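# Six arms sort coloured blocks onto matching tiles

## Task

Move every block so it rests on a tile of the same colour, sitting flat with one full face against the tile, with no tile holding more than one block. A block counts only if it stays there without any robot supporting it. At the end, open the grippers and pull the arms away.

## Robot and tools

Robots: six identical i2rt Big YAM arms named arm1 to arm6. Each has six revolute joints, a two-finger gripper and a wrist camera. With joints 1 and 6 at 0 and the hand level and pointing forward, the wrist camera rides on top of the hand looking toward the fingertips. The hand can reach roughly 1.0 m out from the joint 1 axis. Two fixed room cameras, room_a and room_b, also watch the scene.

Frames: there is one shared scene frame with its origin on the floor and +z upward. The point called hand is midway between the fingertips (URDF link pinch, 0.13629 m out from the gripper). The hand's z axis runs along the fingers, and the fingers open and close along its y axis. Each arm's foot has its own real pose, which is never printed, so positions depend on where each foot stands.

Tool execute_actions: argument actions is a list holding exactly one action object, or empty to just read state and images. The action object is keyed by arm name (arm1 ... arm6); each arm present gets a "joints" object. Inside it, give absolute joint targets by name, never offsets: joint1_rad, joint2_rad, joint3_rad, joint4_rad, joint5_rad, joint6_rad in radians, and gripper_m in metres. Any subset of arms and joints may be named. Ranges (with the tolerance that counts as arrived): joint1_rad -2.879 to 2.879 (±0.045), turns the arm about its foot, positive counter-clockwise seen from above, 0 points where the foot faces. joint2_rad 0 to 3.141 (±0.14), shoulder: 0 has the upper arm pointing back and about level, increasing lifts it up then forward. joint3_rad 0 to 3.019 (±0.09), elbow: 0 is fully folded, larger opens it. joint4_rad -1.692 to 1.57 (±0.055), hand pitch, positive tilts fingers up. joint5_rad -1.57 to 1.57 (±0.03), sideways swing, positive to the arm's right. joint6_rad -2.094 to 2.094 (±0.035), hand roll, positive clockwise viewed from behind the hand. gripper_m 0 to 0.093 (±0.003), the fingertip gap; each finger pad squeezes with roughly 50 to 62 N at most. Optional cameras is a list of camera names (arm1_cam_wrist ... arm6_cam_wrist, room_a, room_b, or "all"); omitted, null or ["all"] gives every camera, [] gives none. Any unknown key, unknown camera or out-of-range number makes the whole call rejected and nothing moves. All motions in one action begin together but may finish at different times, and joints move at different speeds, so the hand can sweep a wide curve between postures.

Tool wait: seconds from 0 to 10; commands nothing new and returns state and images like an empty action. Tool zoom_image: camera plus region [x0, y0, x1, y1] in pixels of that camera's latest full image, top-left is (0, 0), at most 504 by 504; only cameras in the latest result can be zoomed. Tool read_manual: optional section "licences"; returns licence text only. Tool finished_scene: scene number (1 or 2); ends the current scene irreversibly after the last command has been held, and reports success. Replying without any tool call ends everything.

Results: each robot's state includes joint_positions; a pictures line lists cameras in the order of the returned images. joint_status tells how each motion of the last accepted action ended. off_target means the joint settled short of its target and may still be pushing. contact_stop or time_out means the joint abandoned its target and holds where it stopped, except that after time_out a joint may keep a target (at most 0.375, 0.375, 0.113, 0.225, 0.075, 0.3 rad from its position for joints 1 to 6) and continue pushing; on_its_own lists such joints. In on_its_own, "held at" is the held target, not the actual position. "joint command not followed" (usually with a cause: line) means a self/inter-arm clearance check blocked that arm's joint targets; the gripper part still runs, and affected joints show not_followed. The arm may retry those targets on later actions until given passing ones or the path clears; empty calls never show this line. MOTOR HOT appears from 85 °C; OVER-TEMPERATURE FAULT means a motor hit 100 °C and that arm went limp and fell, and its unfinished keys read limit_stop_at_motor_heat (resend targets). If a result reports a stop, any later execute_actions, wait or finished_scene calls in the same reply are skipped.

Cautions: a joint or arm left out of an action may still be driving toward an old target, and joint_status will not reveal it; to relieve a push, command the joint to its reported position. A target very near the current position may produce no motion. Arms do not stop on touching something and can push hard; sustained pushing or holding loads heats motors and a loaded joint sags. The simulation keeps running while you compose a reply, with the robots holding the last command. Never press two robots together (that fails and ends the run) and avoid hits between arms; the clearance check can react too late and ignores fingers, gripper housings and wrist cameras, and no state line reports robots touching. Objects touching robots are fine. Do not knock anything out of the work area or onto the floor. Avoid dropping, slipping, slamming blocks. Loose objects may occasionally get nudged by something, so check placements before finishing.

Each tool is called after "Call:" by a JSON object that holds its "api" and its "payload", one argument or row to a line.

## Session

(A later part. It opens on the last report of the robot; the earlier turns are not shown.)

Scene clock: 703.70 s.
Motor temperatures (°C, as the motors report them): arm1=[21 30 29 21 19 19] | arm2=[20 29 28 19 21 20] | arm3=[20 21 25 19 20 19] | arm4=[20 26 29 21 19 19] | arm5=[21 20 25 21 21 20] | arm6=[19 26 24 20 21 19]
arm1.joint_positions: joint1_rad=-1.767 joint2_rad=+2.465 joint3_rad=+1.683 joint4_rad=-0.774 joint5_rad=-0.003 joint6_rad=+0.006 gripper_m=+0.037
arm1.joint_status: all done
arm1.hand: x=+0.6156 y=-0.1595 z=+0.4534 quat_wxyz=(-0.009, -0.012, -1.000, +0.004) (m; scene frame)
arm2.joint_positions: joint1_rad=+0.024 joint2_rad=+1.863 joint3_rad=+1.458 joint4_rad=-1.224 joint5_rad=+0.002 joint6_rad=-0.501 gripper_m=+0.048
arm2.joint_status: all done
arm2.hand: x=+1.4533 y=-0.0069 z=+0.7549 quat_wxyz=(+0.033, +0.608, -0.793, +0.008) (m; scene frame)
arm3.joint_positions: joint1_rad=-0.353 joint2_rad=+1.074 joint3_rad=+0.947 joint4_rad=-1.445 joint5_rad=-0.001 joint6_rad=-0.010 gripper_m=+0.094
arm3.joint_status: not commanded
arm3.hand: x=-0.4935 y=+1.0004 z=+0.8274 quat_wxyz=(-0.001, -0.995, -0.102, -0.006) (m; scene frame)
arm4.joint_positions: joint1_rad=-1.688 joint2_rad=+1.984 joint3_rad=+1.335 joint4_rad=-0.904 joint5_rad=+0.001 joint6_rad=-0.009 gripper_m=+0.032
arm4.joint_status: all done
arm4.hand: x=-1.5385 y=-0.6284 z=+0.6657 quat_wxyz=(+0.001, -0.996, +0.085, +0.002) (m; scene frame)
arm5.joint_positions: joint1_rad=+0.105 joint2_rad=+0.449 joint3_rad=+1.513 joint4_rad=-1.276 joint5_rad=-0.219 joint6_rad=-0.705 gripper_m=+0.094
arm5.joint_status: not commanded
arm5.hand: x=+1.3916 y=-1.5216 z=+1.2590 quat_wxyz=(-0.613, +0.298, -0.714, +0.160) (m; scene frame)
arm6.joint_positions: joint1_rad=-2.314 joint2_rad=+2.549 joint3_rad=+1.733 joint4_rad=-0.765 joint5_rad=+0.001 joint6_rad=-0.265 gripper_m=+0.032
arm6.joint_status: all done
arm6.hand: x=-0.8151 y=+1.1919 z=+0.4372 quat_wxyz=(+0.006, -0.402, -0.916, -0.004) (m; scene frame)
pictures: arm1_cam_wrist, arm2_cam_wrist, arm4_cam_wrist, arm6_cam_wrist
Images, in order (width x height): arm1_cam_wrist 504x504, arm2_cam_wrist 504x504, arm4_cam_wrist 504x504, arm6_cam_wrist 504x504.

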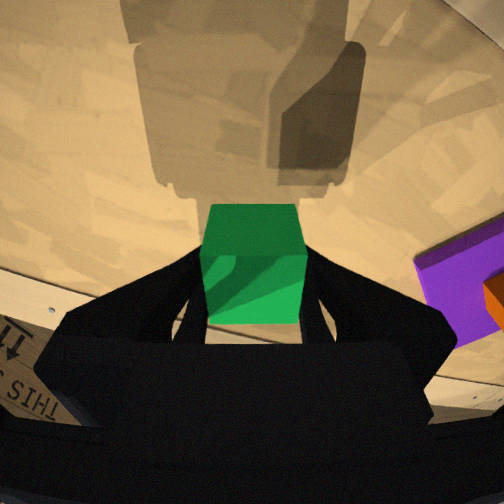

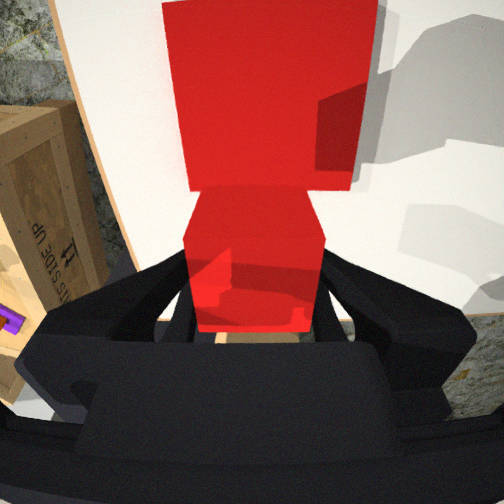

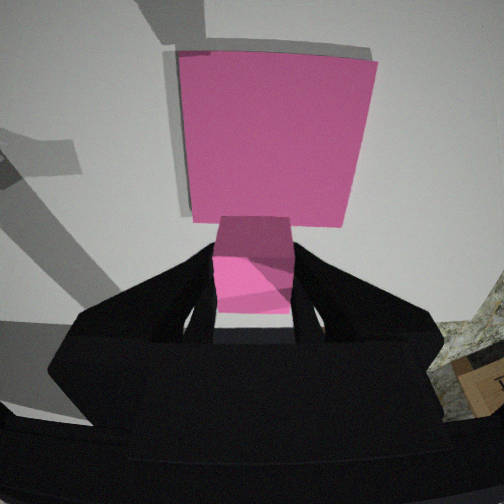

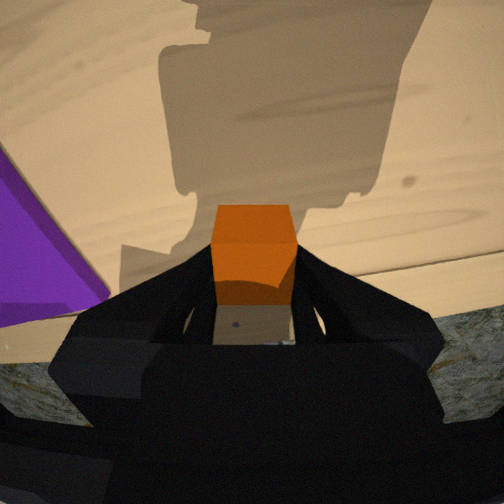

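Call:
{"api": "execute_actions", "payload": {
  "actions": [
    {"arm1":{"joints":{"joint2_rad":2.52,"joint4_rad":-0.74}},"arm2":{"joints":{"joint1_rad":0.052,"joint2_rad":1.915,"joint3_rad":1.53,"joint4_rad":-1.105}},"arm4":{"joints":{"joint1_rad":-1.715,"joint2_rad":2.135,"joint3_rad":1.35,"joint4_rad":-0.752}},"arm6":{"joints":{"joint2_rad":2.598,"joint4_rad":-0.703}}}
  ],
  "cameras": ["arm1_cam_wrist","arm2_cam_wrist","arm4_cam_wrist","arm6_cam_wrist"]
}}

Scene clock: 758.27 s.
Motor temperatures (°C, as the motors report them): arm1=[21 31 29 21 19 19] | arm2=[20 30 30 19 21 20] | arm3=[20 21 25 19 20 19] | arm4=[20 27 28 21 19 19] | arm5=[21 20 25 21 21 20] | arm6=[19 27 24 20 21 19]
arm1.joint_positions: joint1_rad=-1.767 joint2_rad=+2.516 joint3_rad=+1.683 joint4_rad=-0.749 joint5_rad=-0.003 joint6_rad=+0.006 gripper_m=+0.037
arm1.joint_status: all done
arm1.hand: x=+0.6043 y=-0.1596 z=+0.4228 quat_wxyz=(+0.004, -0.012, -1.000, +0.004) (m; scene frame)
arm2.joint_positions: joint1_rad=+0.043 joint2_rad=+1.908 joint3_rad=+1.473 joint4_rad=-1.120 joint5_rad=+0.002 joint6_rad=-0.501 gripper_m=+0.048
arm2.joint_status: all done
arm2.hand: x=+1.4654 y=+0.0209 z=+0.7355 quat_wxyz=(-0.003, +0.616, -0.788, +0.002) (m; scene frame)
arm3.joint_positions: joint1_rad=-0.353 joint2_rad=+1.074 joint3_rad=+0.947 joint4_rad=-1.445 joint5_rad=-0.001 joint6_rad=-0.010 gripper_m=+0.094
arm3.joint_status: not commanded
arm3.hand: x=-0.4935 y=+1.0004 z=+0.8274 quat_wxyz=(-0.001, -0.995, -0.102, -0.006) (m; scene frame)
arm4.joint_positions: joint1_rad=-1.705 joint2_rad=+2.140 joint3_rad=+1.335 joint4_rad=-0.767 joint5_rad=+0.001 joint6_rad=-0.009 gripper_m=+0.032
arm4.joint_status: all done
arm4.hand: x=-1.5386 y=-0.6191 z=+0.5842 quat_wxyz=(+0.000, -0.996, +0.093, -0.007) (m; scene frame)
arm5.joint_positions: joint1_rad=+0.105 joint2_rad=+0.449 joint3_rad=+1.513 joint4_rad=-1.276 joint5_rad=-0.219 joint6_rad=-0.705 gripper_m=+0.094
arm5.joint_status: not commanded
arm5.hand: x=+1.3916 y=-1.5216 z=+1.2590 quat_wxyz=(-0.613, +0.298, -0.714, +0.160) (m; scene frame)
arm6.joint_positions: joint1_rad=-2.314 joint2_rad=+2.581 joint3_rad=+1.734 joint4_rad=-0.720 joint5_rad=+0.001 joint6_rad=-0.265 gripper_m=+0.032
arm6.joint_status: all done
arm6.hand: x=-0.8153 y=+1.1922 z=+0.4179 quat_wxyz=(+0.000, -0.402, -0.916, +0.001) (m; scene frame)
pictures: arm1_cam_wrist, arm2_cam_wrist, arm4_cam_wrist, arm6_cam_wrist
Images, in order (width x height): arm1_cam_wrist 504x504, arm2_cam_wrist 504x504, arm4_cam_wrist 504x504, arm6_cam_wrist 504x504.

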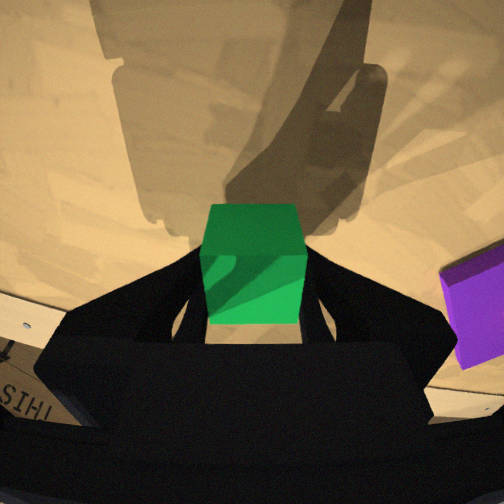

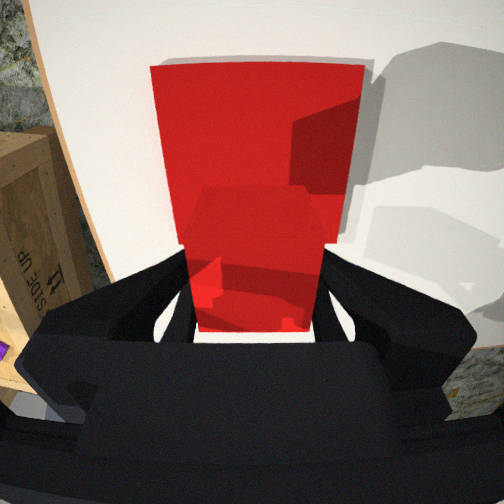

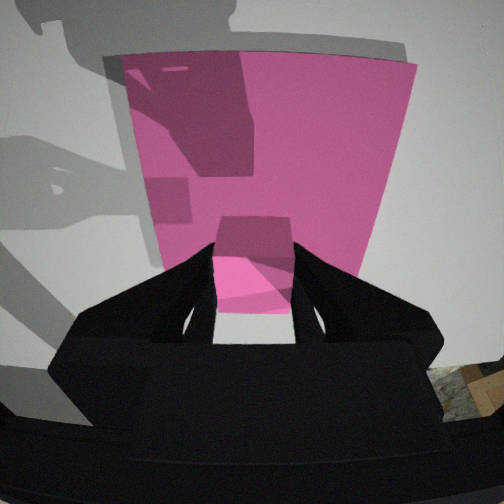

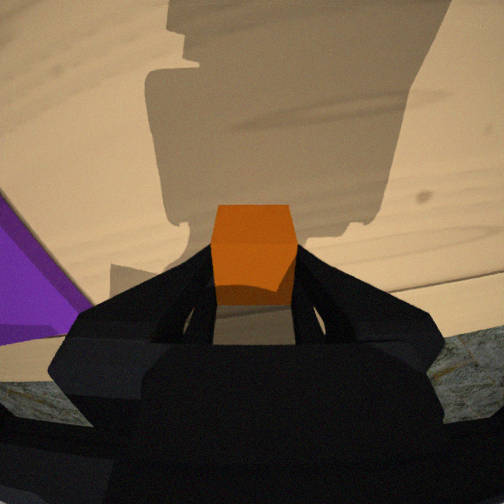

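Call:
{"api": "execute_actions", "payload": {
  "actions": [
    {"arm1":{"joints":{"joint2_rad":2.535}},"arm2":{"joints":{"joint2_rad":1.975,"joint3_rad":1.513,"joint4_rad":-1.03}},"arm4":{"joints":{"joint2_rad":2.21,"joint4_rad":-0.675}},"arm6":{"joints":{"joint2_rad":2.618,"joint4_rad":-0.683}}}
  ],
  "cameras": ["arm1_cam_wrist","arm2_cam_wrist","arm4_cam_wrist","arm6_cam_wrist"]
}}

Scene clock: 815.87 s.
Motor temperatures (°C, as the motors report them): arm1=[21 31 29 21 19 19] | arm2=[20 30 33 19 21 20] | arm3=[20 21 26 19 20 19] | arm4=[20 28 28 21 19 19] | arm5=[21 20 25 21 21 20] | arm6=[19 27 24 20 21 19]
arm1.joint_positions: joint1_rad=-1.767 joint2_rad=+2.516 joint3_rad=+1.683 joint4_rad=-0.749 joint5_rad=-0.003 joint6_rad=+0.006 gripper_m=+0.037
arm1.joint_status: all done
arm1.hand: x=+0.6043 y=-0.1596 z=+0.4228 quat_wxyz=(+0.004, -0.012, -1.000, +0.004) (m; scene frame)
arm2.joint_positions: joint1_rad=+0.043 joint2_rad=+1.975 joint3_rad=+1.473 joint4_rad=-1.045 joint5_rad=+0.002 joint6_rad=-0.501 gripper_m=+0.048
arm2.joint_status: all done
arm2.hand: x=+1.4738 y=+0.0297 z=+0.6990 quat_wxyz=(-0.008, +0.616, -0.788, +0.001) (m; scene frame)
arm3.joint_positions: joint1_rad=-0.353 joint2_rad=+1.074 joint3_rad=+0.947 joint4_rad=-1.445 joint5_rad=-0.001 joint6_rad=-0.010 gripper_m=+0.094
arm3.joint_status: not commanded
arm3.hand: x=-0.4935 y=+1.0004 z=+0.8274 quat_wxyz=(-0.001, -0.995, -0.102, -0.006) (m; scene frame)
arm4.joint_positions: joint1_rad=-1.705 joint2_rad=+2.197 joint3_rad=+1.335 joint4_rad=-0.690 joint5_rad=+0.001 joint6_rad=-0.009 gripper_m=+0.032
arm4.joint_status: all done
arm4.hand: x=-1.5424 y=-0.6183 z=+0.5539 quat_wxyz=(+0.001, -0.996, +0.093, +0.003) (m; scene frame)
arm5.joint_positions: joint1_rad=+0.105 joint2_rad=+0.449 joint3_rad=+1.513 joint4_rad=-1.276 joint5_rad=-0.219 joint6_rad=-0.705 gripper_m=+0.094
arm5.joint_status: not commanded
arm5.hand: x=+1.3916 y=-1.5216 z=+1.2590 quat_wxyz=(-0.613, +0.298, -0.714, +0.160) (m; scene frame)
arm6.joint_positions: joint1_rad=-2.314 joint2_rad=+2.593 joint3_rad=+1.735 joint4_rad=-0.699 joint5_rad=+0.001 joint6_rad=-0.265 gripper_m=+0.032
arm6.joint_status: all done
arm6.hand: x=-0.8149 y=+1.1914 z=+0.4107 quat_wxyz=(-0.004, -0.402, -0.916, +0.004) (m; scene frame)
pictures: arm1_cam_wrist, arm2_cam_wrist, arm4_cam_wrist, arm6_cam_wrist
Images, in order (width x height): arm1_cam_wrist 504x504, arm2_cam_wrist 504x504, arm4_cam_wrist 504x504, arm6_cam_wrist 504x504.

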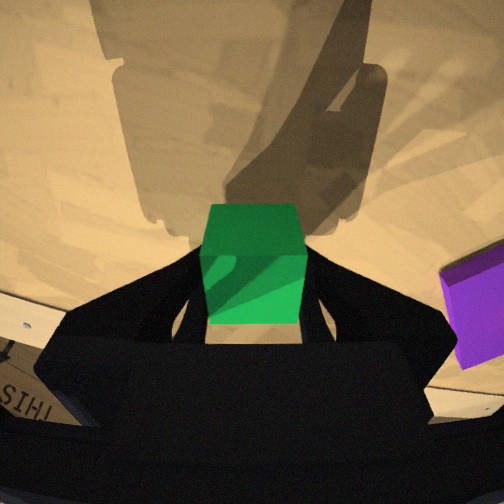

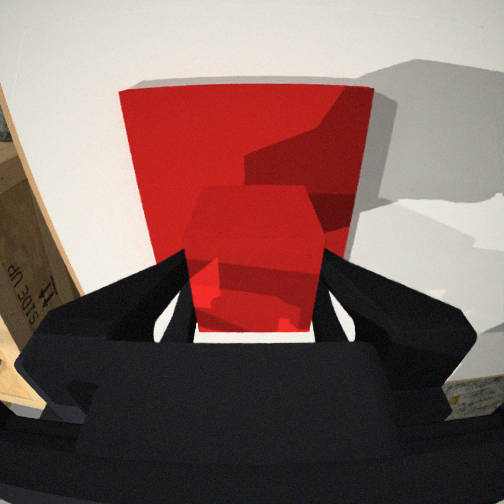

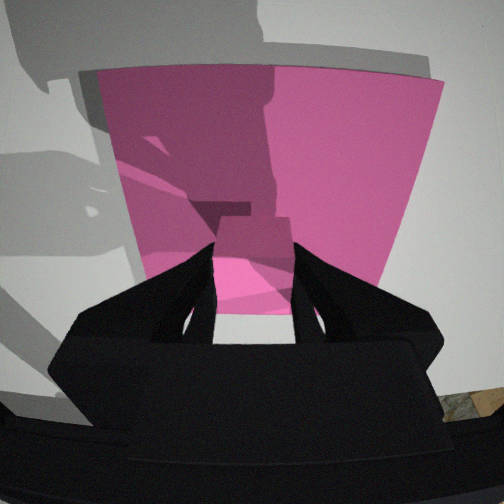

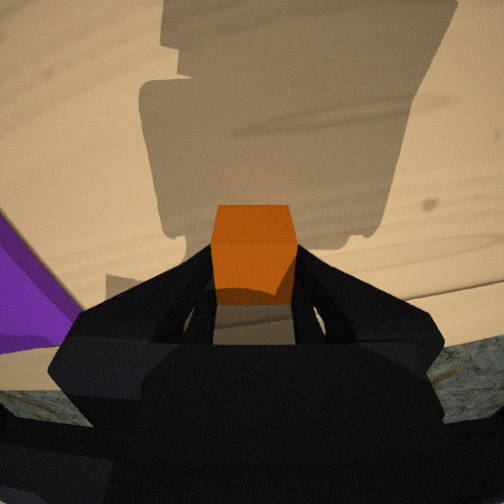

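Call:
{"api": "execute_actions", "payload": {
  "actions": [
    {"arm1":{"joints":{"joint2_rad":2.545}},"arm2":{"joints":{"joint2_rad":2.03,"joint4_rad":-1.01}},"arm4":{"joints":{"joint2_rad":2.245,"joint4_rad":-0.655}},"arm6":{"joints":{"joint2_rad":2.64,"joint4_rad":-0.67}}}
  ],
  "cameras": ["arm1_cam_wrist","arm2_cam_wrist","arm4_cam_wrist","arm6_cam_wrist"]
}}

Scene clock: 833.93 s.
Motor temperatures (°C, as the motors report them): arm1=[21 31 29 21 19 19] | arm2=[20 30 32 19 21 20] | arm3=[20 21 26 19 20 19] | arm4=[20 27 28 21 19 19] | arm5=[21 20 25 21 21 20] | arm6=[19 27 24 20 21 19]
arm1.joint_positions: joint1_rad=-1.767 joint2_rad=+2.525 joint3_rad=+1.683 joint4_rad=-0.747 joint5_rad=-0.003 joint6_rad=+0.006 gripper_m=+0.037
arm1.joint_status: all done
arm1.hand: x=+0.6015 y=-0.1596 z=+0.4173 quat_wxyz=(+0.008, -0.012, -1.000, +0.004) (m; scene frame)
arm2.joint_positions: joint1_rad=+0.043 joint2_rad=+2.019 joint3_rad=+1.475 joint4_rad=-1.021 joint5_rad=+0.002 joint6_rad=-0.501 gripper_m=+0.048
arm2.joint_status: all done
arm2.hand: x=+1.4746 y=+0.0305 z=+0.6757 quat_wxyz=(+0.001, +0.616, -0.788, +0.003) (m; scene frame)
arm3.joint_positions: joint1_rad=-0.353 joint2_rad=+1.074 joint3_rad=+0.947 joint4_rad=-1.445 joint5_rad=-0.001 joint6_rad=-0.010 gripper_m=+0.094
arm3.joint_status: not commanded
arm3.hand: x=-0.4935 y=+1.0004 z=+0.8274 quat_wxyz=(-0.001, -0.995, -0.102, -0.006) (m; scene frame)
arm4.joint_positions: joint1_rad=-1.705 joint2_rad=+2.223 joint3_rad=+1.335 joint4_rad=-0.669 joint5_rad=+0.001 joint6_rad=-0.009 gripper_m=+0.032
arm4.joint_status: all done
arm4.hand: x=-1.5403 y=-0.6187 z=+0.5400 quat_wxyz=(+0.001, -0.996, +0.093, +0.000) (m; scene frame)
arm5.joint_positions: joint1_rad=+0.105 joint2_rad=+0.449 joint3_rad=+1.513 joint4_rad=-1.276 joint5_rad=-0.219 joint6_rad=-0.705 gripper_m=+0.094
arm5.joint_status: not commanded
arm5.hand: x=+1.3916 y=-1.5216 z=+1.2590 quat_wxyz=(-0.613, +0.298, -0.714, +0.160) (m; scene frame)
arm6.joint_positions: joint1_rad=-2.314 joint2_rad=+2.595 joint3_rad=+1.735 joint4_rad=-0.694 joint5_rad=+0.001 joint6_rad=-0.265 gripper_m=+0.032
arm6.joint_status: all done
arm6.hand: x=-0.8145 y=+1.1908 z=+0.4098 quat_wxyz=(-0.005, -0.402, -0.916, +0.005) (m; scene frame)
pictures: arm1_cam_wrist, arm2_cam_wrist, arm4_cam_wrist, arm6_cam_wrist
Images, in order (width x height): arm1_cam_wrist 504x504, arm2_cam_wrist 504x504, arm4_cam_wrist 504x504, arm6_cam_wrist 504x504.

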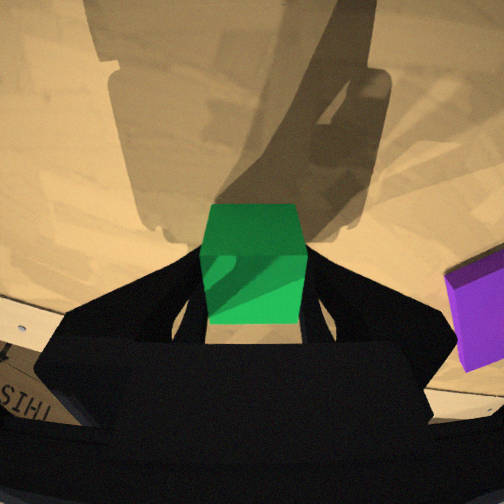

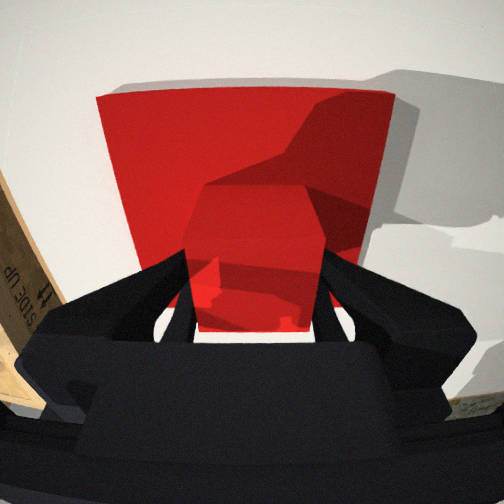

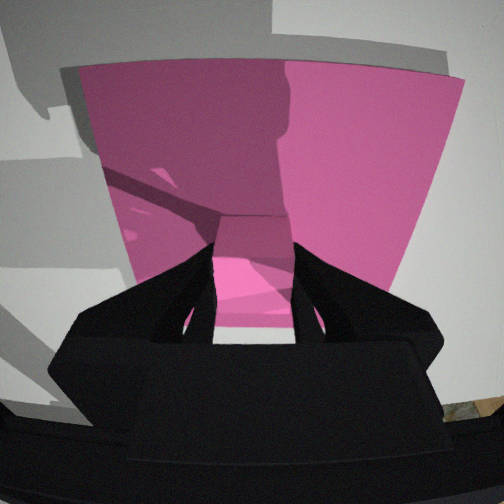

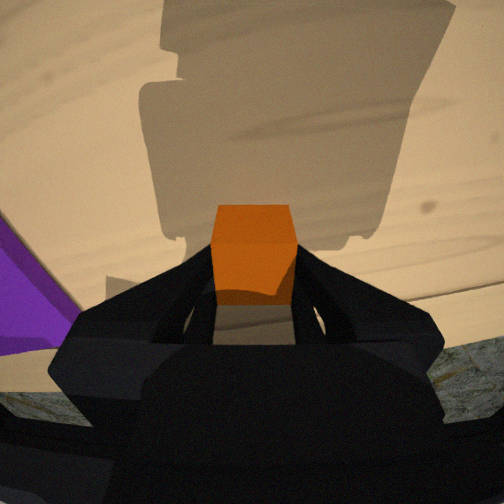

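Call:
{"api": "execute_actions", "payload": {
  "actions": [
    {"arm1":{"joints":{"joint2_rad":2.52,"gripper_m":0.093}},"arm2":{"joints":{"joint2_rad":2.015,"gripper_m":0.093}},"arm4":{"joints":{"joint2_rad":2.22,"gripper_m":0.093}},"arm6":{"joints":{"joint2_rad":2.59,"joint4_rad":-0.69,"gripper_m":0.093}}}
  ],
  "cameras": ["arm1_cam_wrist","arm2_cam_wrist","arm4_cam_wrist","arm6_cam_wrist"]
}}

Scene clock: 840.07 s.
Motor temperatures (°C, as the motors report them): arm1=[21 31 29 21 19 19] | arm2=[20 30 32 19 21 20] | arm3=[20 21 26 19 20 19] | arm4=[20 27 28 21 19 19] | arm5=[21 20 25 21 21 20] | arm6=[19 27 24 20 21 19]
arm1.joint_positions: joint1_rad=-1.767 joint2_rad=+2.525 joint3_rad=+1.683 joint4_rad=-0.747 joint5_rad=-0.003 joint6_rad=+0.006 gripper_m=+0.093
arm1.joint_status: all done
arm1.hand: x=+0.6015 y=-0.1597 z=+0.4173 quat_wxyz=(+0.008, -0.012, -1.000, +0.004) (m; scene frame)
arm2.joint_positions: joint1_rad=+0.043 joint2_rad=+2.019 joint3_rad=+1.475 joint4_rad=-1.021 joint5_rad=+0.002 joint6_rad=-0.502 gripper_m=+0.093
arm2.joint_status: all done
arm2.hand: x=+1.4746 y=+0.0305 z=+0.6757 quat_wxyz=(+0.001, +0.616, -0.788, +0.003) (m; scene frame)
arm3.joint_positions: joint1_rad=-0.353 joint2_rad=+1.074 joint3_rad=+0.947 joint4_rad=-1.445 joint5_rad=-0.001 joint6_rad=-0.010 gripper_m=+0.094
arm3.joint_status: not commanded
arm3.hand: x=-0.4935 y=+1.0004 z=+0.8274 quat_wxyz=(-0.001, -0.995, -0.102, -0.006) (m; scene frame)
arm4.joint_positions: joint1_rad=-1.705 joint2_rad=+2.223 joint3_rad=+1.335 joint4_rad=-0.669 joint5_rad=+0.001 joint6_rad=-0.009 gripper_m=+0.093
arm4.joint_status: all done
arm4.hand: x=-1.5403 y=-0.6187 z=+0.5400 quat_wxyz=(+0.001, -0.996, +0.093, +0.000) (m; scene frame)
arm5.joint_positions: joint1_rad=+0.105 joint2_rad=+0.449 joint3_rad=+1.513 joint4_rad=-1.276 joint5_rad=-0.219 joint6_rad=-0.705 gripper_m=+0.094
arm5.joint_status: not commanded
arm5.hand: x=+1.3916 y=-1.5216 z=+1.2590 quat_wxyz=(-0.613, +0.298, -0.714, +0.160) (m; scene frame)
arm6.joint_positions: joint1_rad=-2.314 joint2_rad=+2.595 joint3_rad=+1.735 joint4_rad=-0.694 joint5_rad=+0.001 joint6_rad=-0.265 gripper_m=+0.093
arm6.joint_status: all done
arm6.hand: x=-0.8144 y=+1.1906 z=+0.4099 quat_wxyz=(-0.005, -0.402, -0.916, +0.005) (m; scene frame)
pictures: arm1_cam_wrist, arm2_cam_wrist, arm4_cam_wrist, arm6_cam_wrist
Images, in order (width x height): arm1_cam_wrist 504x504, arm2_cam_wrist 504x504, arm4_cam_wrist 504x504, arm6_cam_wrist 504x504.

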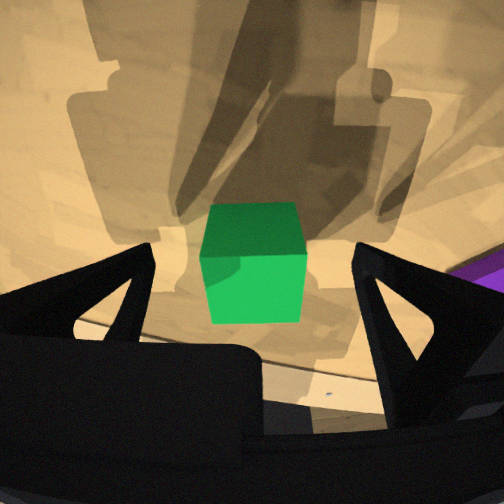

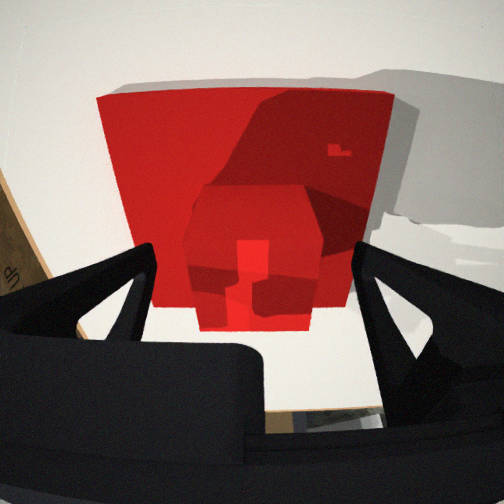

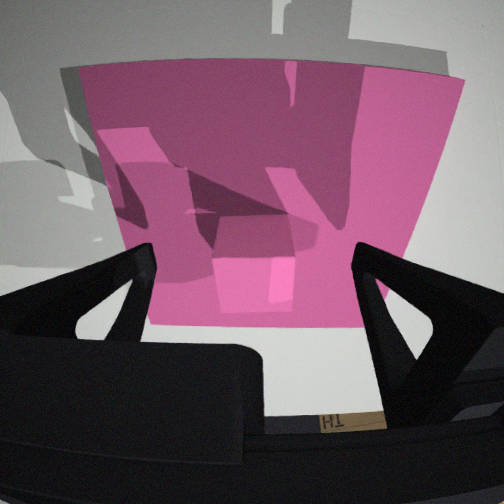

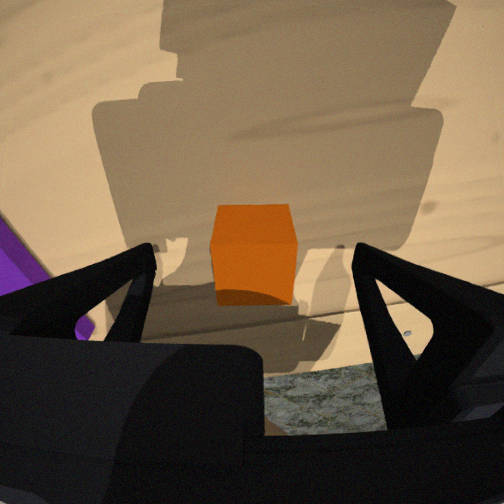

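Call:
{"api": "execute_actions", "payload": {
  "actions": [
    {"arm1":{"joints":{"joint2_rad":2.40,"joint4_rad":-0.86}},"arm2":{"joints":{"joint2_rad":1.89,"joint4_rad":-1.15}},"arm3":{"joints":{"joint1_rad":-0.775,"joint6_rad":0.61}},"arm4":{"joints":{"joint2_rad":2.09,"joint4_rad":-0.80}},"arm6":{"joints":{"joint2_rad":2.47,"joint4_rad":-0.82}}}
  ],
  "cameras": ["arm1_cam_wrist"]
}}

Scene clock: 869.87 s.
Motor temperatures (°C, as the motors report them): arm1=[21 32 29 21 19 19] | arm2=[20 30 32 19 21 20] | arm3=[20 21 26 19 20 19] | arm4=[20 28 28 21 19 19] | arm5=[21 20 25 21 21 20] | arm6=[19 28 24 20 21 19]
arm1.joint_positions: joint1_rad=-1.767 joint2_rad=+2.380 joint3_rad=+1.683 joint4_rad=-0.851 joint5_rad=-0.003 joint6_rad=+0.006 gripper_m=+0.093
arm1.joint_status: all done
arm1.hand: x=+0.6224 y=-0.1591 z=+0.5054 quat_wxyz=(-0.013, -0.012, -1.000, +0.004) (m; scene frame)
arm2.joint_positions: joint1_rad=+0.043 joint2_rad=+1.898 joint3_rad=+1.475 joint4_rad=-1.138 joint5_rad=+0.002 joint6_rad=-0.502 gripper_m=+0.093
arm2.joint_status: all done
arm2.hand: x=+1.4635 y=+0.0188 z=+0.7415 quat_wxyz=(-0.001, +0.616, -0.788, +0.003) (m; scene frame)
arm3.joint_positions: joint1_rad=-0.772 joint2_rad=+1.074 joint3_rad=+0.947 joint4_rad=-1.445 joint5_rad=-0.001 joint6_rad=+0.597 gripper_m=+0.094
arm3.joint_status: all done
arm3.hand: x=-0.4916 y=+1.1168 z=+0.8274 quat_wxyz=(+0.002, -0.917, +0.400, -0.005) (m; scene frame)
arm4.joint_positions: joint1_rad=-1.705 joint2_rad=+2.064 joint3_rad=+1.335 joint4_rad=-0.784 joint5_rad=+0.001 joint6_rad=-0.009 gripper_m=+0.093
arm4.joint_status: all done
arm4.hand: x=-1.5512 y=-0.6167 z=+0.6241 quat_wxyz=(+0.003, -0.995, +0.093, +0.022) (m; scene frame)
arm5.joint_positions: joint1_rad=+0.105 joint2_rad=+0.449 joint3_rad=+1.513 joint4_rad=-1.276 joint5_rad=-0.219 joint6_rad=-0.705 gripper_m=+0.094
arm5.joint_status: not commanded
arm5.hand: x=+1.3916 y=-1.5216 z=+1.2590 quat_wxyz=(-0.613, +0.298, -0.714, +0.160) (m; scene frame)
arm6.joint_positions: joint1_rad=-2.314 joint2_rad=+2.458 joint3_rad=+1.743 joint4_rad=-0.805 joint5_rad=+0.001 joint6_rad=-0.265 gripper_m=+0.093
arm6.joint_status: all done
arm6.hand: x=-0.8028 y=+1.1681 z=+0.4966 quat_wxyz=(-0.018, -0.402, -0.916, +0.016) (m; scene frame)
pictures: arm1_cam_wrist
Images, in order (width x height): arm1_cam_wrist 504x504.

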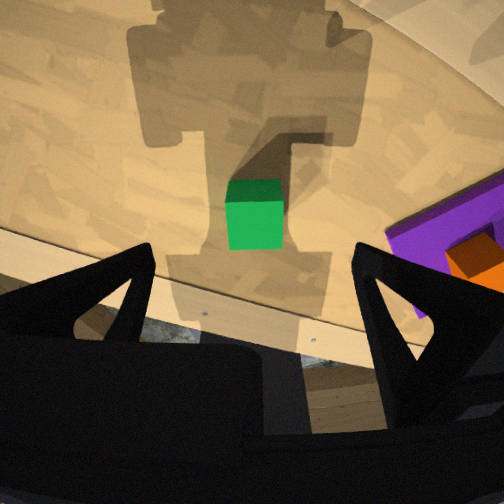

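Call:
{"api": "execute_actions", "payload": {
  "actions": [
    {"arm1":{"joints":{"joint1_rad":-2.10,"joint2_rad":2.35,"joint3_rad":1.555,"joint4_rad":-0.757,"joint6_rad":0.742}},"arm2":{"joints":{"joint1_rad":1.90,"joint6_rad":1.15}},"arm3":{"joints":{"joint1_rad":-0.765,"joint2_rad":2.322,"joint3_rad":1.586,"joint4_rad":-0.785,"joint6_rad":0.615}},"arm4":{"joints":{"joint2_rad":1.3,"joint3_rad":1.1,"joint4_rad":-1.35}},"arm6":{"joints":{"joint1_rad":-2.85,"joint2_rad":1.3,"joint3_rad":1.1,"joint4_rad":-1.35}}}
  ],
  "cameras": ["arm1_cam_wrist","arm2_cam_wrist","arm3_cam_wrist","room_a"]
}}

Scene clock: 919.43 s.
Motor temperatures (°C, as the motors report them): arm1=[21 31 30 21 19 19] | arm2=[20 30 33 19 21 20] | arm3=[20 21 26 19 20 19] | arm4=[20 27 29 21 19 19] | arm5=[21 20 25 21 21 20] | arm6=[19 27 24 20 21 19]
arm1.joint_positions: joint1_rad=-2.092 joint2_rad=+2.350 joint3_rad=+1.560 joint4_rad=-0.765 joint5_rad=+0.001 joint6_rad=+0.734 gripper_m=+0.093
arm1.joint_status: all done
arm1.hand: x=+0.5548 y=-0.3527 z=+0.4907 quat_wxyz=(-0.012, -0.512, -0.859, +0.003) (m; scene frame)
arm2.joint_positions: joint1_rad=+1.908 joint2_rad=+1.898 joint3_rad=+1.475 joint4_rad=-1.138 joint5_rad=+0.000 joint6_rad=+1.141 gripper_m=+0.093
arm2.joint_status: all done
arm2.hand: x=+0.5815 y=-0.1477 z=+0.7465 quat_wxyz=(+0.006, +0.700, -0.714, -0.003) (m; scene frame)
arm3.joint_positions: joint1_rad=-0.772 joint2_rad=+2.347 joint3_rad=+1.561 joint4_rad=-0.792 joint5_rad=-0.001 joint6_rad=+0.604 gripper_m=+0.094
arm3.joint_status: all done
arm3.hand: x=-0.8036 y=+1.1891 z=+0.4596 quat_wxyz=(+0.002, -0.915, +0.403, -0.008) (m; scene frame)
arm4.joint_positions: joint1_rad=-1.705 joint2_rad=+1.285 joint3_rad=+1.104 joint4_rad=-1.336 joint5_rad=+0.001 joint6_rad=-0.009 gripper_m=+0.093
arm4.joint_status: all done
arm4.hand: x=-1.3675 y=-0.6535 z=+0.8932 quat_wxyz=(+0.003, -0.995, +0.093, +0.020) (m; scene frame)
arm5.joint_positions: joint1_rad=+0.105 joint2_rad=+0.449 joint3_rad=+1.513 joint4_rad=-1.276 joint5_rad=-0.219 joint6_rad=-0.705 gripper_m=+0.094
arm5.joint_status: not commanded
arm5.hand: x=+1.3916 y=-1.5216 z=+1.2590 quat_wxyz=(-0.613, +0.298, -0.714, +0.160) (m; scene frame)
arm6.joint_positions: joint1_rad=-2.850 joint2_rad=+1.299 joint3_rad=+1.099 joint4_rad=-1.336 joint5_rad=+0.001 joint6_rad=-0.265 gripper_m=+0.093
arm6.joint_status: all done
arm6.hand: x=-1.1271 y=+1.3848 z=+0.8684 quat_wxyz=(-0.008, -0.630, -0.777, +0.013) (m; scene frame)
pictures: arm1_cam_wrist, arm2_cam_wrist, arm3_cam_wrist, room_a
Images, in order (width x height): arm1_cam_wrist 504x504, arm2_cam_wrist 504x504, arm3_cam_wrist 504x504, room_a 504x504.

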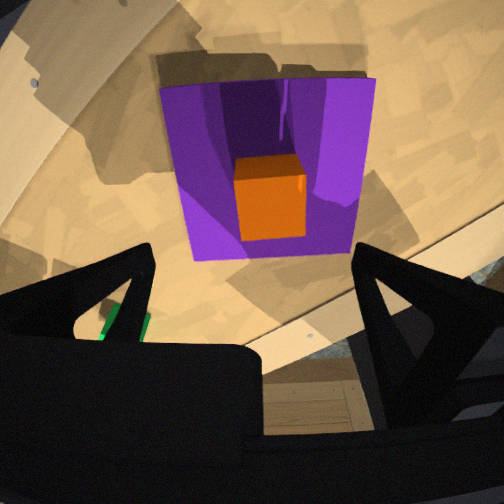

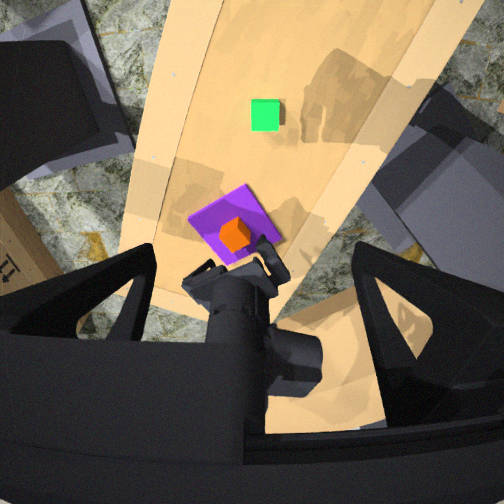

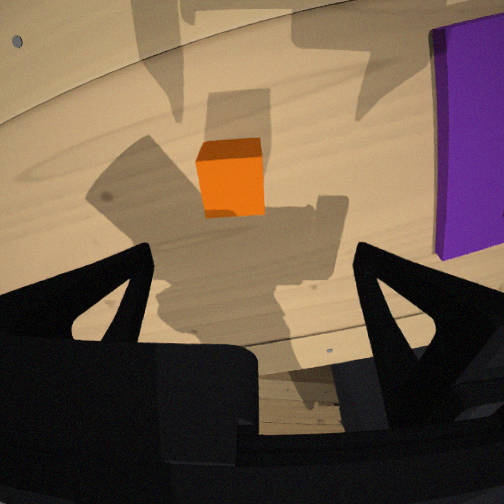

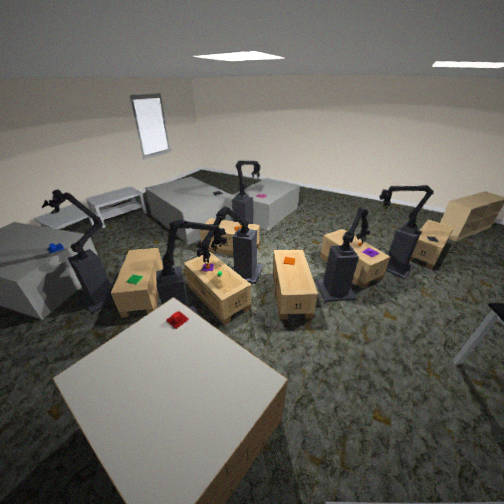

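Call:
{"api": "execute_actions", "payload": {
  "actions": [
    {"arm1":{"joints":{"joint1_rad":-2.118,"joint2_rad":2.472,"joint3_rad":1.632,"joint4_rad":-0.70,"joint6_rad":0.646}},"arm2":{"joints":{"joint2_rad":2.325,"joint3_rad":1.38,"joint4_rad":-0.58}},"arm3":{"joints":{"joint2_rad":2.445,"joint3_rad":1.688,"joint4_rad":-0.745,"joint6_rad":0.535}}}
  ],
  "cameras": ["arm1_cam_wrist","arm2_cam_wrist","arm3_cam_wrist"]
}}

Scene clock: 953.93 s.
Motor temperatures (°C, as the motors report them): arm1=[21 32 28 21 19 19] | arm2=[20 30 33 19 21 20] | arm3=[20 23 26 19 20 19] | arm4=[20 25 29 21 19 19] | arm5=[21 20 25 21 21 20] | arm6=[19 25 25 20 21 19]
arm1.joint_positions: joint1_rad=-2.114 joint2_rad=+2.474 joint3_rad=+1.610 joint4_rad=-0.706 joint5_rad=+0.001 joint6_rad=+0.655 gripper_m=+0.093
arm1.joint_status: all done
arm1.hand: x=+0.5509 y=-0.3665 z=+0.4312 quat_wxyz=(-0.005, -0.488, -0.873, +0.005) (m; scene frame)
arm2.joint_positions: joint1_rad=+1.908 joint2_rad=+2.354 joint3_rad=+1.361 joint4_rad=-0.594 joint5_rad=+0.000 joint6_rad=+1.142 gripper_m=+0.093
arm2.joint_status: all done
arm2.hand: x=+0.5956 y=-0.1577 z=+0.4674 quat_wxyz=(+0.002, +0.699, -0.715, +0.010) (m; scene frame)
arm3.joint_positions: joint1_rad=-0.772 joint2_rad=+2.449 joint3_rad=+1.665 joint4_rad=-0.748 joint5_rad=-0.001 joint6_rad=+0.547 gripper_m=+0.094
arm3.joint_status: all done
arm3.hand: x=-0.8354 y=+1.1964 z=+0.4268 quat_wxyz=(-0.002, -0.926, +0.377, +0.014) (m; scene frame)
arm4.joint_positions: joint1_rad=-1.705 joint2_rad=+1.285 joint3_rad=+1.104 joint4_rad=-1.336 joint5_rad=+0.001 joint6_rad=-0.009 gripper_m=+0.093
arm4.joint_status: not commanded
arm4.hand: x=-1.3675 y=-0.6535 z=+0.8932 quat_wxyz=(+0.003, -0.995, +0.093, +0.020) (m; scene frame)
arm5.joint_positions: joint1_rad=+0.105 joint2_rad=+0.449 joint3_rad=+1.513 joint4_rad=-1.276 joint5_rad=-0.219 joint6_rad=-0.705 gripper_m=+0.094
arm5.joint_status: not commanded
arm5.hand: x=+1.3916 y=-1.5216 z=+1.2590 quat_wxyz=(-0.613, +0.298, -0.714, +0.160) (m; scene frame)
arm6.joint_positions: joint1_rad=-2.850 joint2_rad=+1.299 joint3_rad=+1.099 joint4_rad=-1.336 joint5_rad=+0.001 joint6_rad=-0.265 gripper_m=+0.093
arm6.joint_status: not commanded
arm6.hand: x=-1.1271 y=+1.3848 z=+0.8684 quat_wxyz=(-0.008, -0.630, -0.777, +0.013) (m; scene frame)
pictures: arm1_cam_wrist, arm2_cam_wrist, arm3_cam_wrist
Images, in order (width x height): arm1_cam_wrist 504x504, arm2_cam_wrist 504x504, arm3_cam_wrist 504x504.

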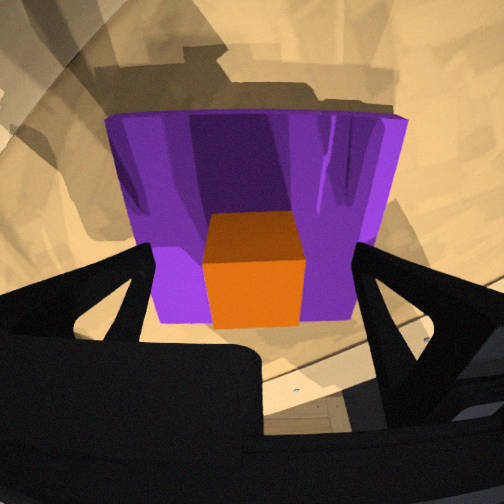

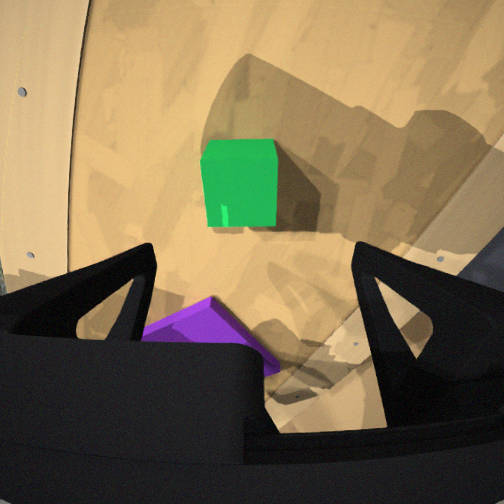

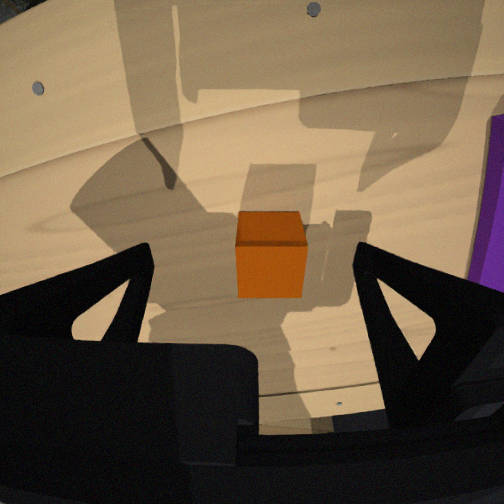

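Call:
{"api": "execute_actions", "payload": {
  "actions": [
    {"arm1":{"joints":{"gripper_m":0.02}},"arm2":{"joints":{"joint1_rad":1.878,"joint2_rad":2.46,"joint3_rad":1.475,"joint4_rad":-0.503}},"arm3":{"joints":{"joint2_rad":2.497}}}
  ],
  "cameras": ["arm1_cam_wrist","arm2_cam_wrist","arm3_cam_wrist"]
}}

Scene clock: 974.70 s.
Motor temperatures (°C, as the motors report them): arm1=[21 32 29 21 19 19] | arm2=[20 31 31 19 21 20] | arm3=[20 24 25 19 20 19] | arm4=[20 25 30 21 19 19] | arm5=[21 20 25 21 21 20] | arm6=[19 25 25 20 21 19]
arm1.joint_positions: joint1_rad=-2.114 joint2_rad=+2.474 joint3_rad=+1.610 joint4_rad=-0.706 joint5_rad=+0.001 joint6_rad=+0.654 gripper_m=+0.037
arm1.joint_status: gripper_m off_target (ended at +0.037, target +0.020)
arm1.hand: x=+0.5509 y=-0.3665 z=+0.4312 quat_wxyz=(-0.005, -0.487, -0.873, +0.005) (m; scene frame)
arm2.joint_positions: joint1_rad=+1.887 joint2_rad=+2.449 joint3_rad=+1.456 joint4_rad=-0.513 joint5_rad=+0.000 joint6_rad=+1.142 gripper_m=+0.093
arm2.joint_status: all done
arm2.hand: x=+0.5651 y=-0.1297 z=+0.4369 quat_wxyz=(+0.016, +0.691, -0.722, -0.029) (m; scene frame)
arm3.joint_positions: joint1_rad=-0.772 joint2_rad=+2.498 joint3_rad=+1.666 joint4_rad=-0.748 joint5_rad=-0.001 joint6_rad=+0.547 gripper_m=+0.094
arm3.joint_status: all done
arm3.hand: x=-0.8195 y=+1.1923 z=+0.3975 quat_wxyz=(+0.002, -0.927, +0.376, -0.009) (m; scene frame)
arm4.joint_positions: joint1_rad=-1.705 joint2_rad=+1.285 joint3_rad=+1.104 joint4_rad=-1.336 joint5_rad=+0.001 joint6_rad=-0.009 gripper_m=+0.093
arm4.joint_status: not commanded
arm4.hand: x=-1.3675 y=-0.6535 z=+0.8932 quat_wxyz=(+0.003, -0.995, +0.093, +0.020) (m; scene frame)
arm5.joint_positions: joint1_rad=+0.105 joint2_rad=+0.449 joint3_rad=+1.513 joint4_rad=-1.276 joint5_rad=-0.219 joint6_rad=-0.705 gripper_m=+0.094
arm5.joint_status: not commanded
arm5.hand: x=+1.3916 y=-1.5216 z=+1.2590 quat_wxyz=(-0.613, +0.298, -0.714, +0.160) (m; scene frame)
arm6.joint_positions: joint1_rad=-2.850 joint2_rad=+1.299 joint3_rad=+1.099 joint4_rad=-1.336 joint5_rad=+0.001 joint6_rad=-0.265 gripper_m=+0.093
arm6.joint_status: not commanded
arm6.hand: x=-1.1271 y=+1.3848 z=+0.8684 quat_wxyz=(-0.008, -0.630, -0.777, +0.013) (m; scene frame)
pictures: arm1_cam_wrist, arm2_cam_wrist, arm3_cam_wrist
Images, in order (width x height): arm1_cam_wrist 504x504, arm2_cam_wrist 504x504, arm3_cam_wrist 504x504.

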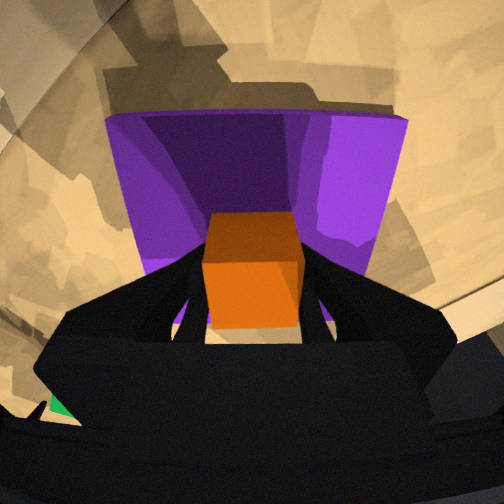

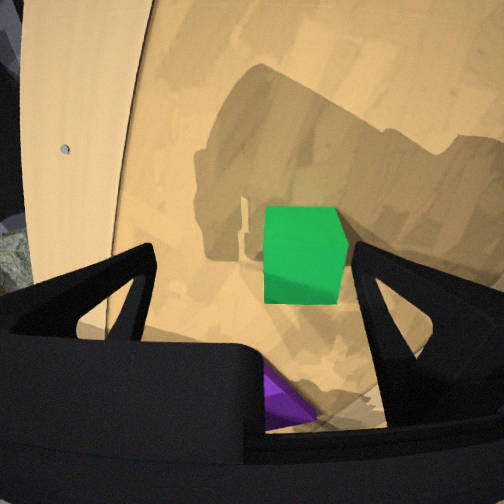

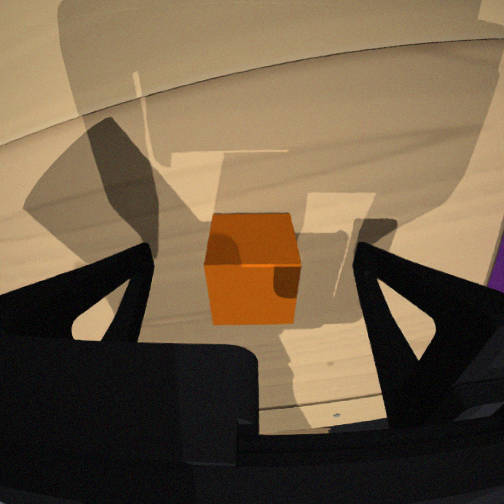

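Call:
{"api": "execute_actions", "payload": {
  "actions": [
    {"arm1":{"joints":{"joint2_rad":1.514,"joint3_rad":1.475,"joint4_rad":-1.28}},"arm2":{"joints":{"joint2_rad":2.505,"joint3_rad":1.455,"joint4_rad":-0.54}},"arm3":{"joints":{"joint2_rad":2.478,"gripper_m":0.015}}}
  ],
  "cameras": ["arm2_cam_wrist","arm3_cam_wrist"]
}}

Scene clock: 1007.03 s.
Motor temperatures (°C, as the motors report them): arm1=[21 32 29 21 19 19] | arm2=[20 31 30 19 21 20] | arm3=[20 25 25 19 20 19] | arm4=[20 24 30 21 19 19] | arm5=[21 20 25 21 21 20] | arm6=[19 25 25 20 21 19]
arm1.joint_positions: joint1_rad=-2.114 joint2_rad=+1.512 joint3_rad=+1.462 joint4_rad=-1.272 joint5_rad=+0.001 joint6_rad=+0.654 gripper_m=+0.037
arm1.joint_status: all done
arm1.hand: x=+0.4559 y=-0.3254 z=+0.9102 quat_wxyz=(-0.126, -0.483, -0.866, -0.013) (m; scene frame)
arm2.joint_positions: joint1_rad=+1.887 joint2_rad=+2.493 joint3_rad=+1.456 joint4_rad=-0.529 joint5_rad=+0.000 joint6_rad=+1.142 gripper_m=+0.093
arm2.joint_status: all done
arm2.hand: x=+0.5840 y=-0.1396 z=+0.4123 quat_wxyz=(+0.006, +0.692, -0.722, -0.001) (m; scene frame)
arm3.joint_positions: joint1_rad=-0.772 joint2_rad=+2.498 joint3_rad=+1.666 joint4_rad=-0.748 joint5_rad=-0.001 joint6_rad=+0.546 gripper_m=+0.031
arm3.joint_status: gripper_m off_target (ended at +0.031, target +0.015); the others done
arm3.hand: x=-0.8195 y=+1.1923 z=+0.3975 quat_wxyz=(+0.002, -0.927, +0.376, -0.009) (m; scene frame)
arm4.joint_positions: joint1_rad=-1.705 joint2_rad=+1.285 joint3_rad=+1.104 joint4_rad=-1.336 joint5_rad=+0.001 joint6_rad=-0.009 gripper_m=+0.093
arm4.joint_status: not commanded
arm4.hand: x=-1.3675 y=-0.6535 z=+0.8932 quat_wxyz=(+0.003, -0.995, +0.093, +0.020) (m; scene frame)
arm5.joint_positions: joint1_rad=+0.105 joint2_rad=+0.449 joint3_rad=+1.513 joint4_rad=-1.276 joint5_rad=-0.219 joint6_rad=-0.705 gripper_m=+0.094
arm5.joint_status: not commanded
arm5.hand: x=+1.3916 y=-1.5216 z=+1.2590 quat_wxyz=(-0.613, +0.298, -0.714, +0.160) (m; scene frame)
arm6.joint_positions: joint1_rad=-2.850 joint2_rad=+1.299 joint3_rad=+1.099 joint4_rad=-1.336 joint5_rad=+0.001 joint6_rad=-0.265 gripper_m=+0.093
arm6.joint_status: not commanded
arm6.hand: x=-1.1271 y=+1.3848 z=+0.8684 quat_wxyz=(-0.008, -0.630, -0.777, +0.013) (m; scene frame)
pictures: arm2_cam_wrist, arm3_cam_wrist
Images, in order (width x height): arm2_cam_wrist 504x504, arm3_cam_wrist 504x504.

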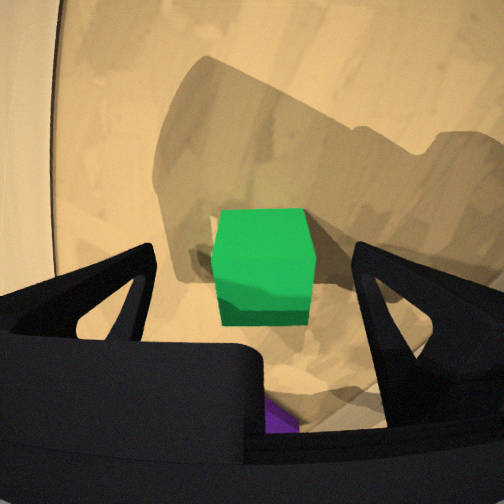

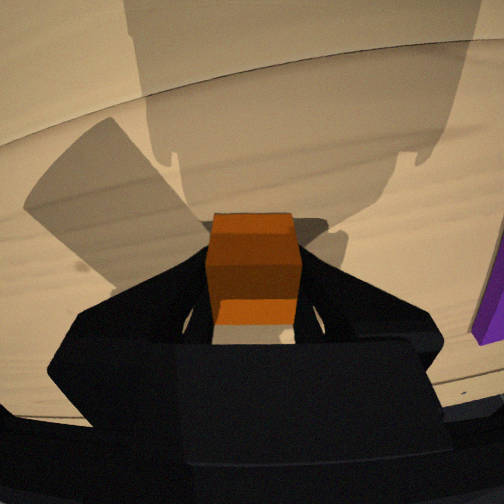

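Call:
{"api": "execute_actions", "payload": {
  "actions": [
    {"arm1":{"joints":{"joint1_rad":1.92,"joint6_rad":0.0}},"arm2":{"joints":{"gripper_m":0.02}},"arm3":{"joints":{"joint1_rad":1.363,"joint2_rad":1.073,"joint3_rad":0.953,"joint4_rad":-1.3,"joint6_rad":0.0}}}
  ],
  "cameras": ["arm1_cam_wrist","arm2_cam_wrist","arm3_cam_wrist"]
}}

Scene clock: 1022.00 s.
Motor temperatures (°C, as the motors report them): arm1=[21 30 31 21 19 19] | arm2=[20 31 29 19 21 20] | arm3=[20 25 25 19 20 19] | arm4=[20 24 30 21 19 19] | arm5=[21 20 25 21 21 20] | arm6=[19 25 25 20 21 19]
arm1.joint_positions: joint1_rad=+1.927 joint2_rad=+1.521 joint3_rad=+1.462 joint4_rad=-1.272 joint5_rad=+0.001 joint6_rad=+0.007 gripper_m=+0.037
arm1.joint_status: all done
arm1.hand: x=-0.4591 y=-0.4028 z=+0.9042 quat_wxyz=(+0.037, +0.958, +0.258, -0.115) (m; scene frame)
arm2.joint_positions: joint1_rad=+1.887 joint2_rad=+2.493 joint3_rad=+1.456 joint4_rad=-0.529 joint5_rad=+0.000 joint6_rad=+1.142 gripper_m=+0.038
arm2.joint_status: gripper_m off_target (ended at +0.038, target +0.020)
arm2.hand: x=+0.5841 y=-0.1397 z=+0.4123 quat_wxyz=(+0.005, +0.692, -0.722, +0.000) (m; scene frame)
arm3.joint_positions: joint1_rad=+1.361 joint2_rad=+1.075 joint3_rad=+0.946 joint4_rad=-1.293 joint5_rad=+0.000 joint6_rad=+0.012 gripper_m=+0.031
arm3.joint_status: all done
arm3.hand: x=-0.1148 y=+0.7552 z=+0.8332 quat_wxyz=(-0.065, -0.582, -0.810, +0.039) (m; scene frame)
arm4.joint_positions: joint1_rad=-1.705 joint2_rad=+1.285 joint3_rad=+1.104 joint4_rad=-1.336 joint5_rad=+0.001 joint6_rad=-0.009 gripper_m=+0.093
arm4.joint_status: not commanded
arm4.hand: x=-1.3675 y=-0.6535 z=+0.8932 quat_wxyz=(+0.003, -0.995, +0.093, +0.020) (m; scene frame)
arm5.joint_positions: joint1_rad=+0.105 joint2_rad=+0.449 joint3_rad=+1.513 joint4_rad=-1.276 joint5_rad=-0.219 joint6_rad=-0.705 gripper_m=+0.094
arm5.joint_status: not commanded
arm5.hand: x=+1.3916 y=-1.5216 z=+1.2590 quat_wxyz=(-0.613, +0.298, -0.714, +0.160) (m; scene frame)
arm6.joint_positions: joint1_rad=-2.850 joint2_rad=+1.299 joint3_rad=+1.099 joint4_rad=-1.336 joint5_rad=+0.001 joint6_rad=-0.265 gripper_m=+0.093
arm6.joint_status: not commanded
arm6.hand: x=-1.1271 y=+1.3848 z=+0.8684 quat_wxyz=(-0.008, -0.630, -0.777, +0.013) (m; scene frame)
pictures: arm1_cam_wrist, arm2_cam_wrist, arm3_cam_wrist
Images, in order (width x height): arm1_cam_wrist 504x504, arm2_cam_wrist 504x504, arm3_cam_wrist 504x504.

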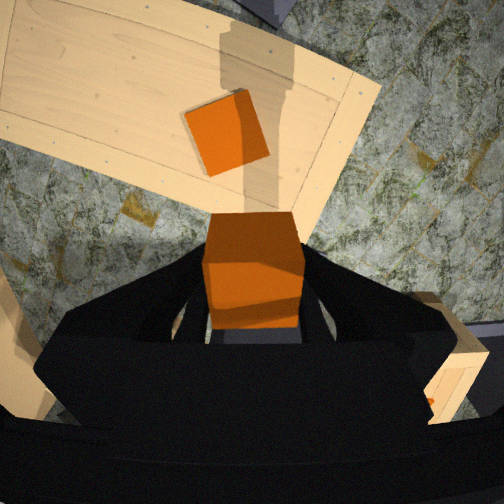

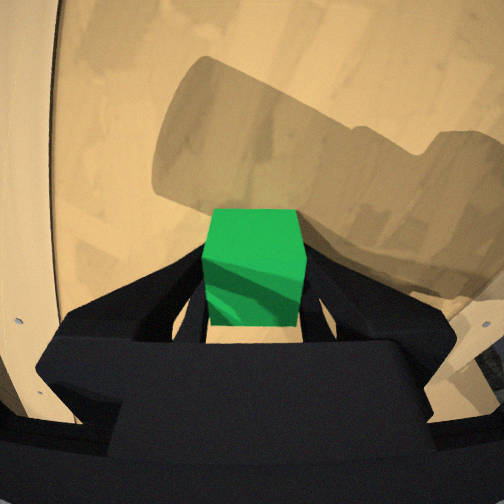

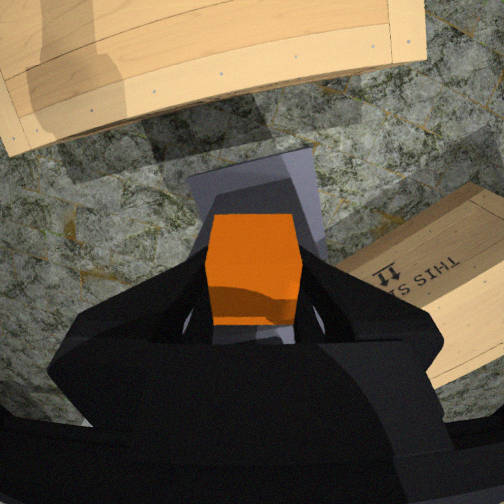

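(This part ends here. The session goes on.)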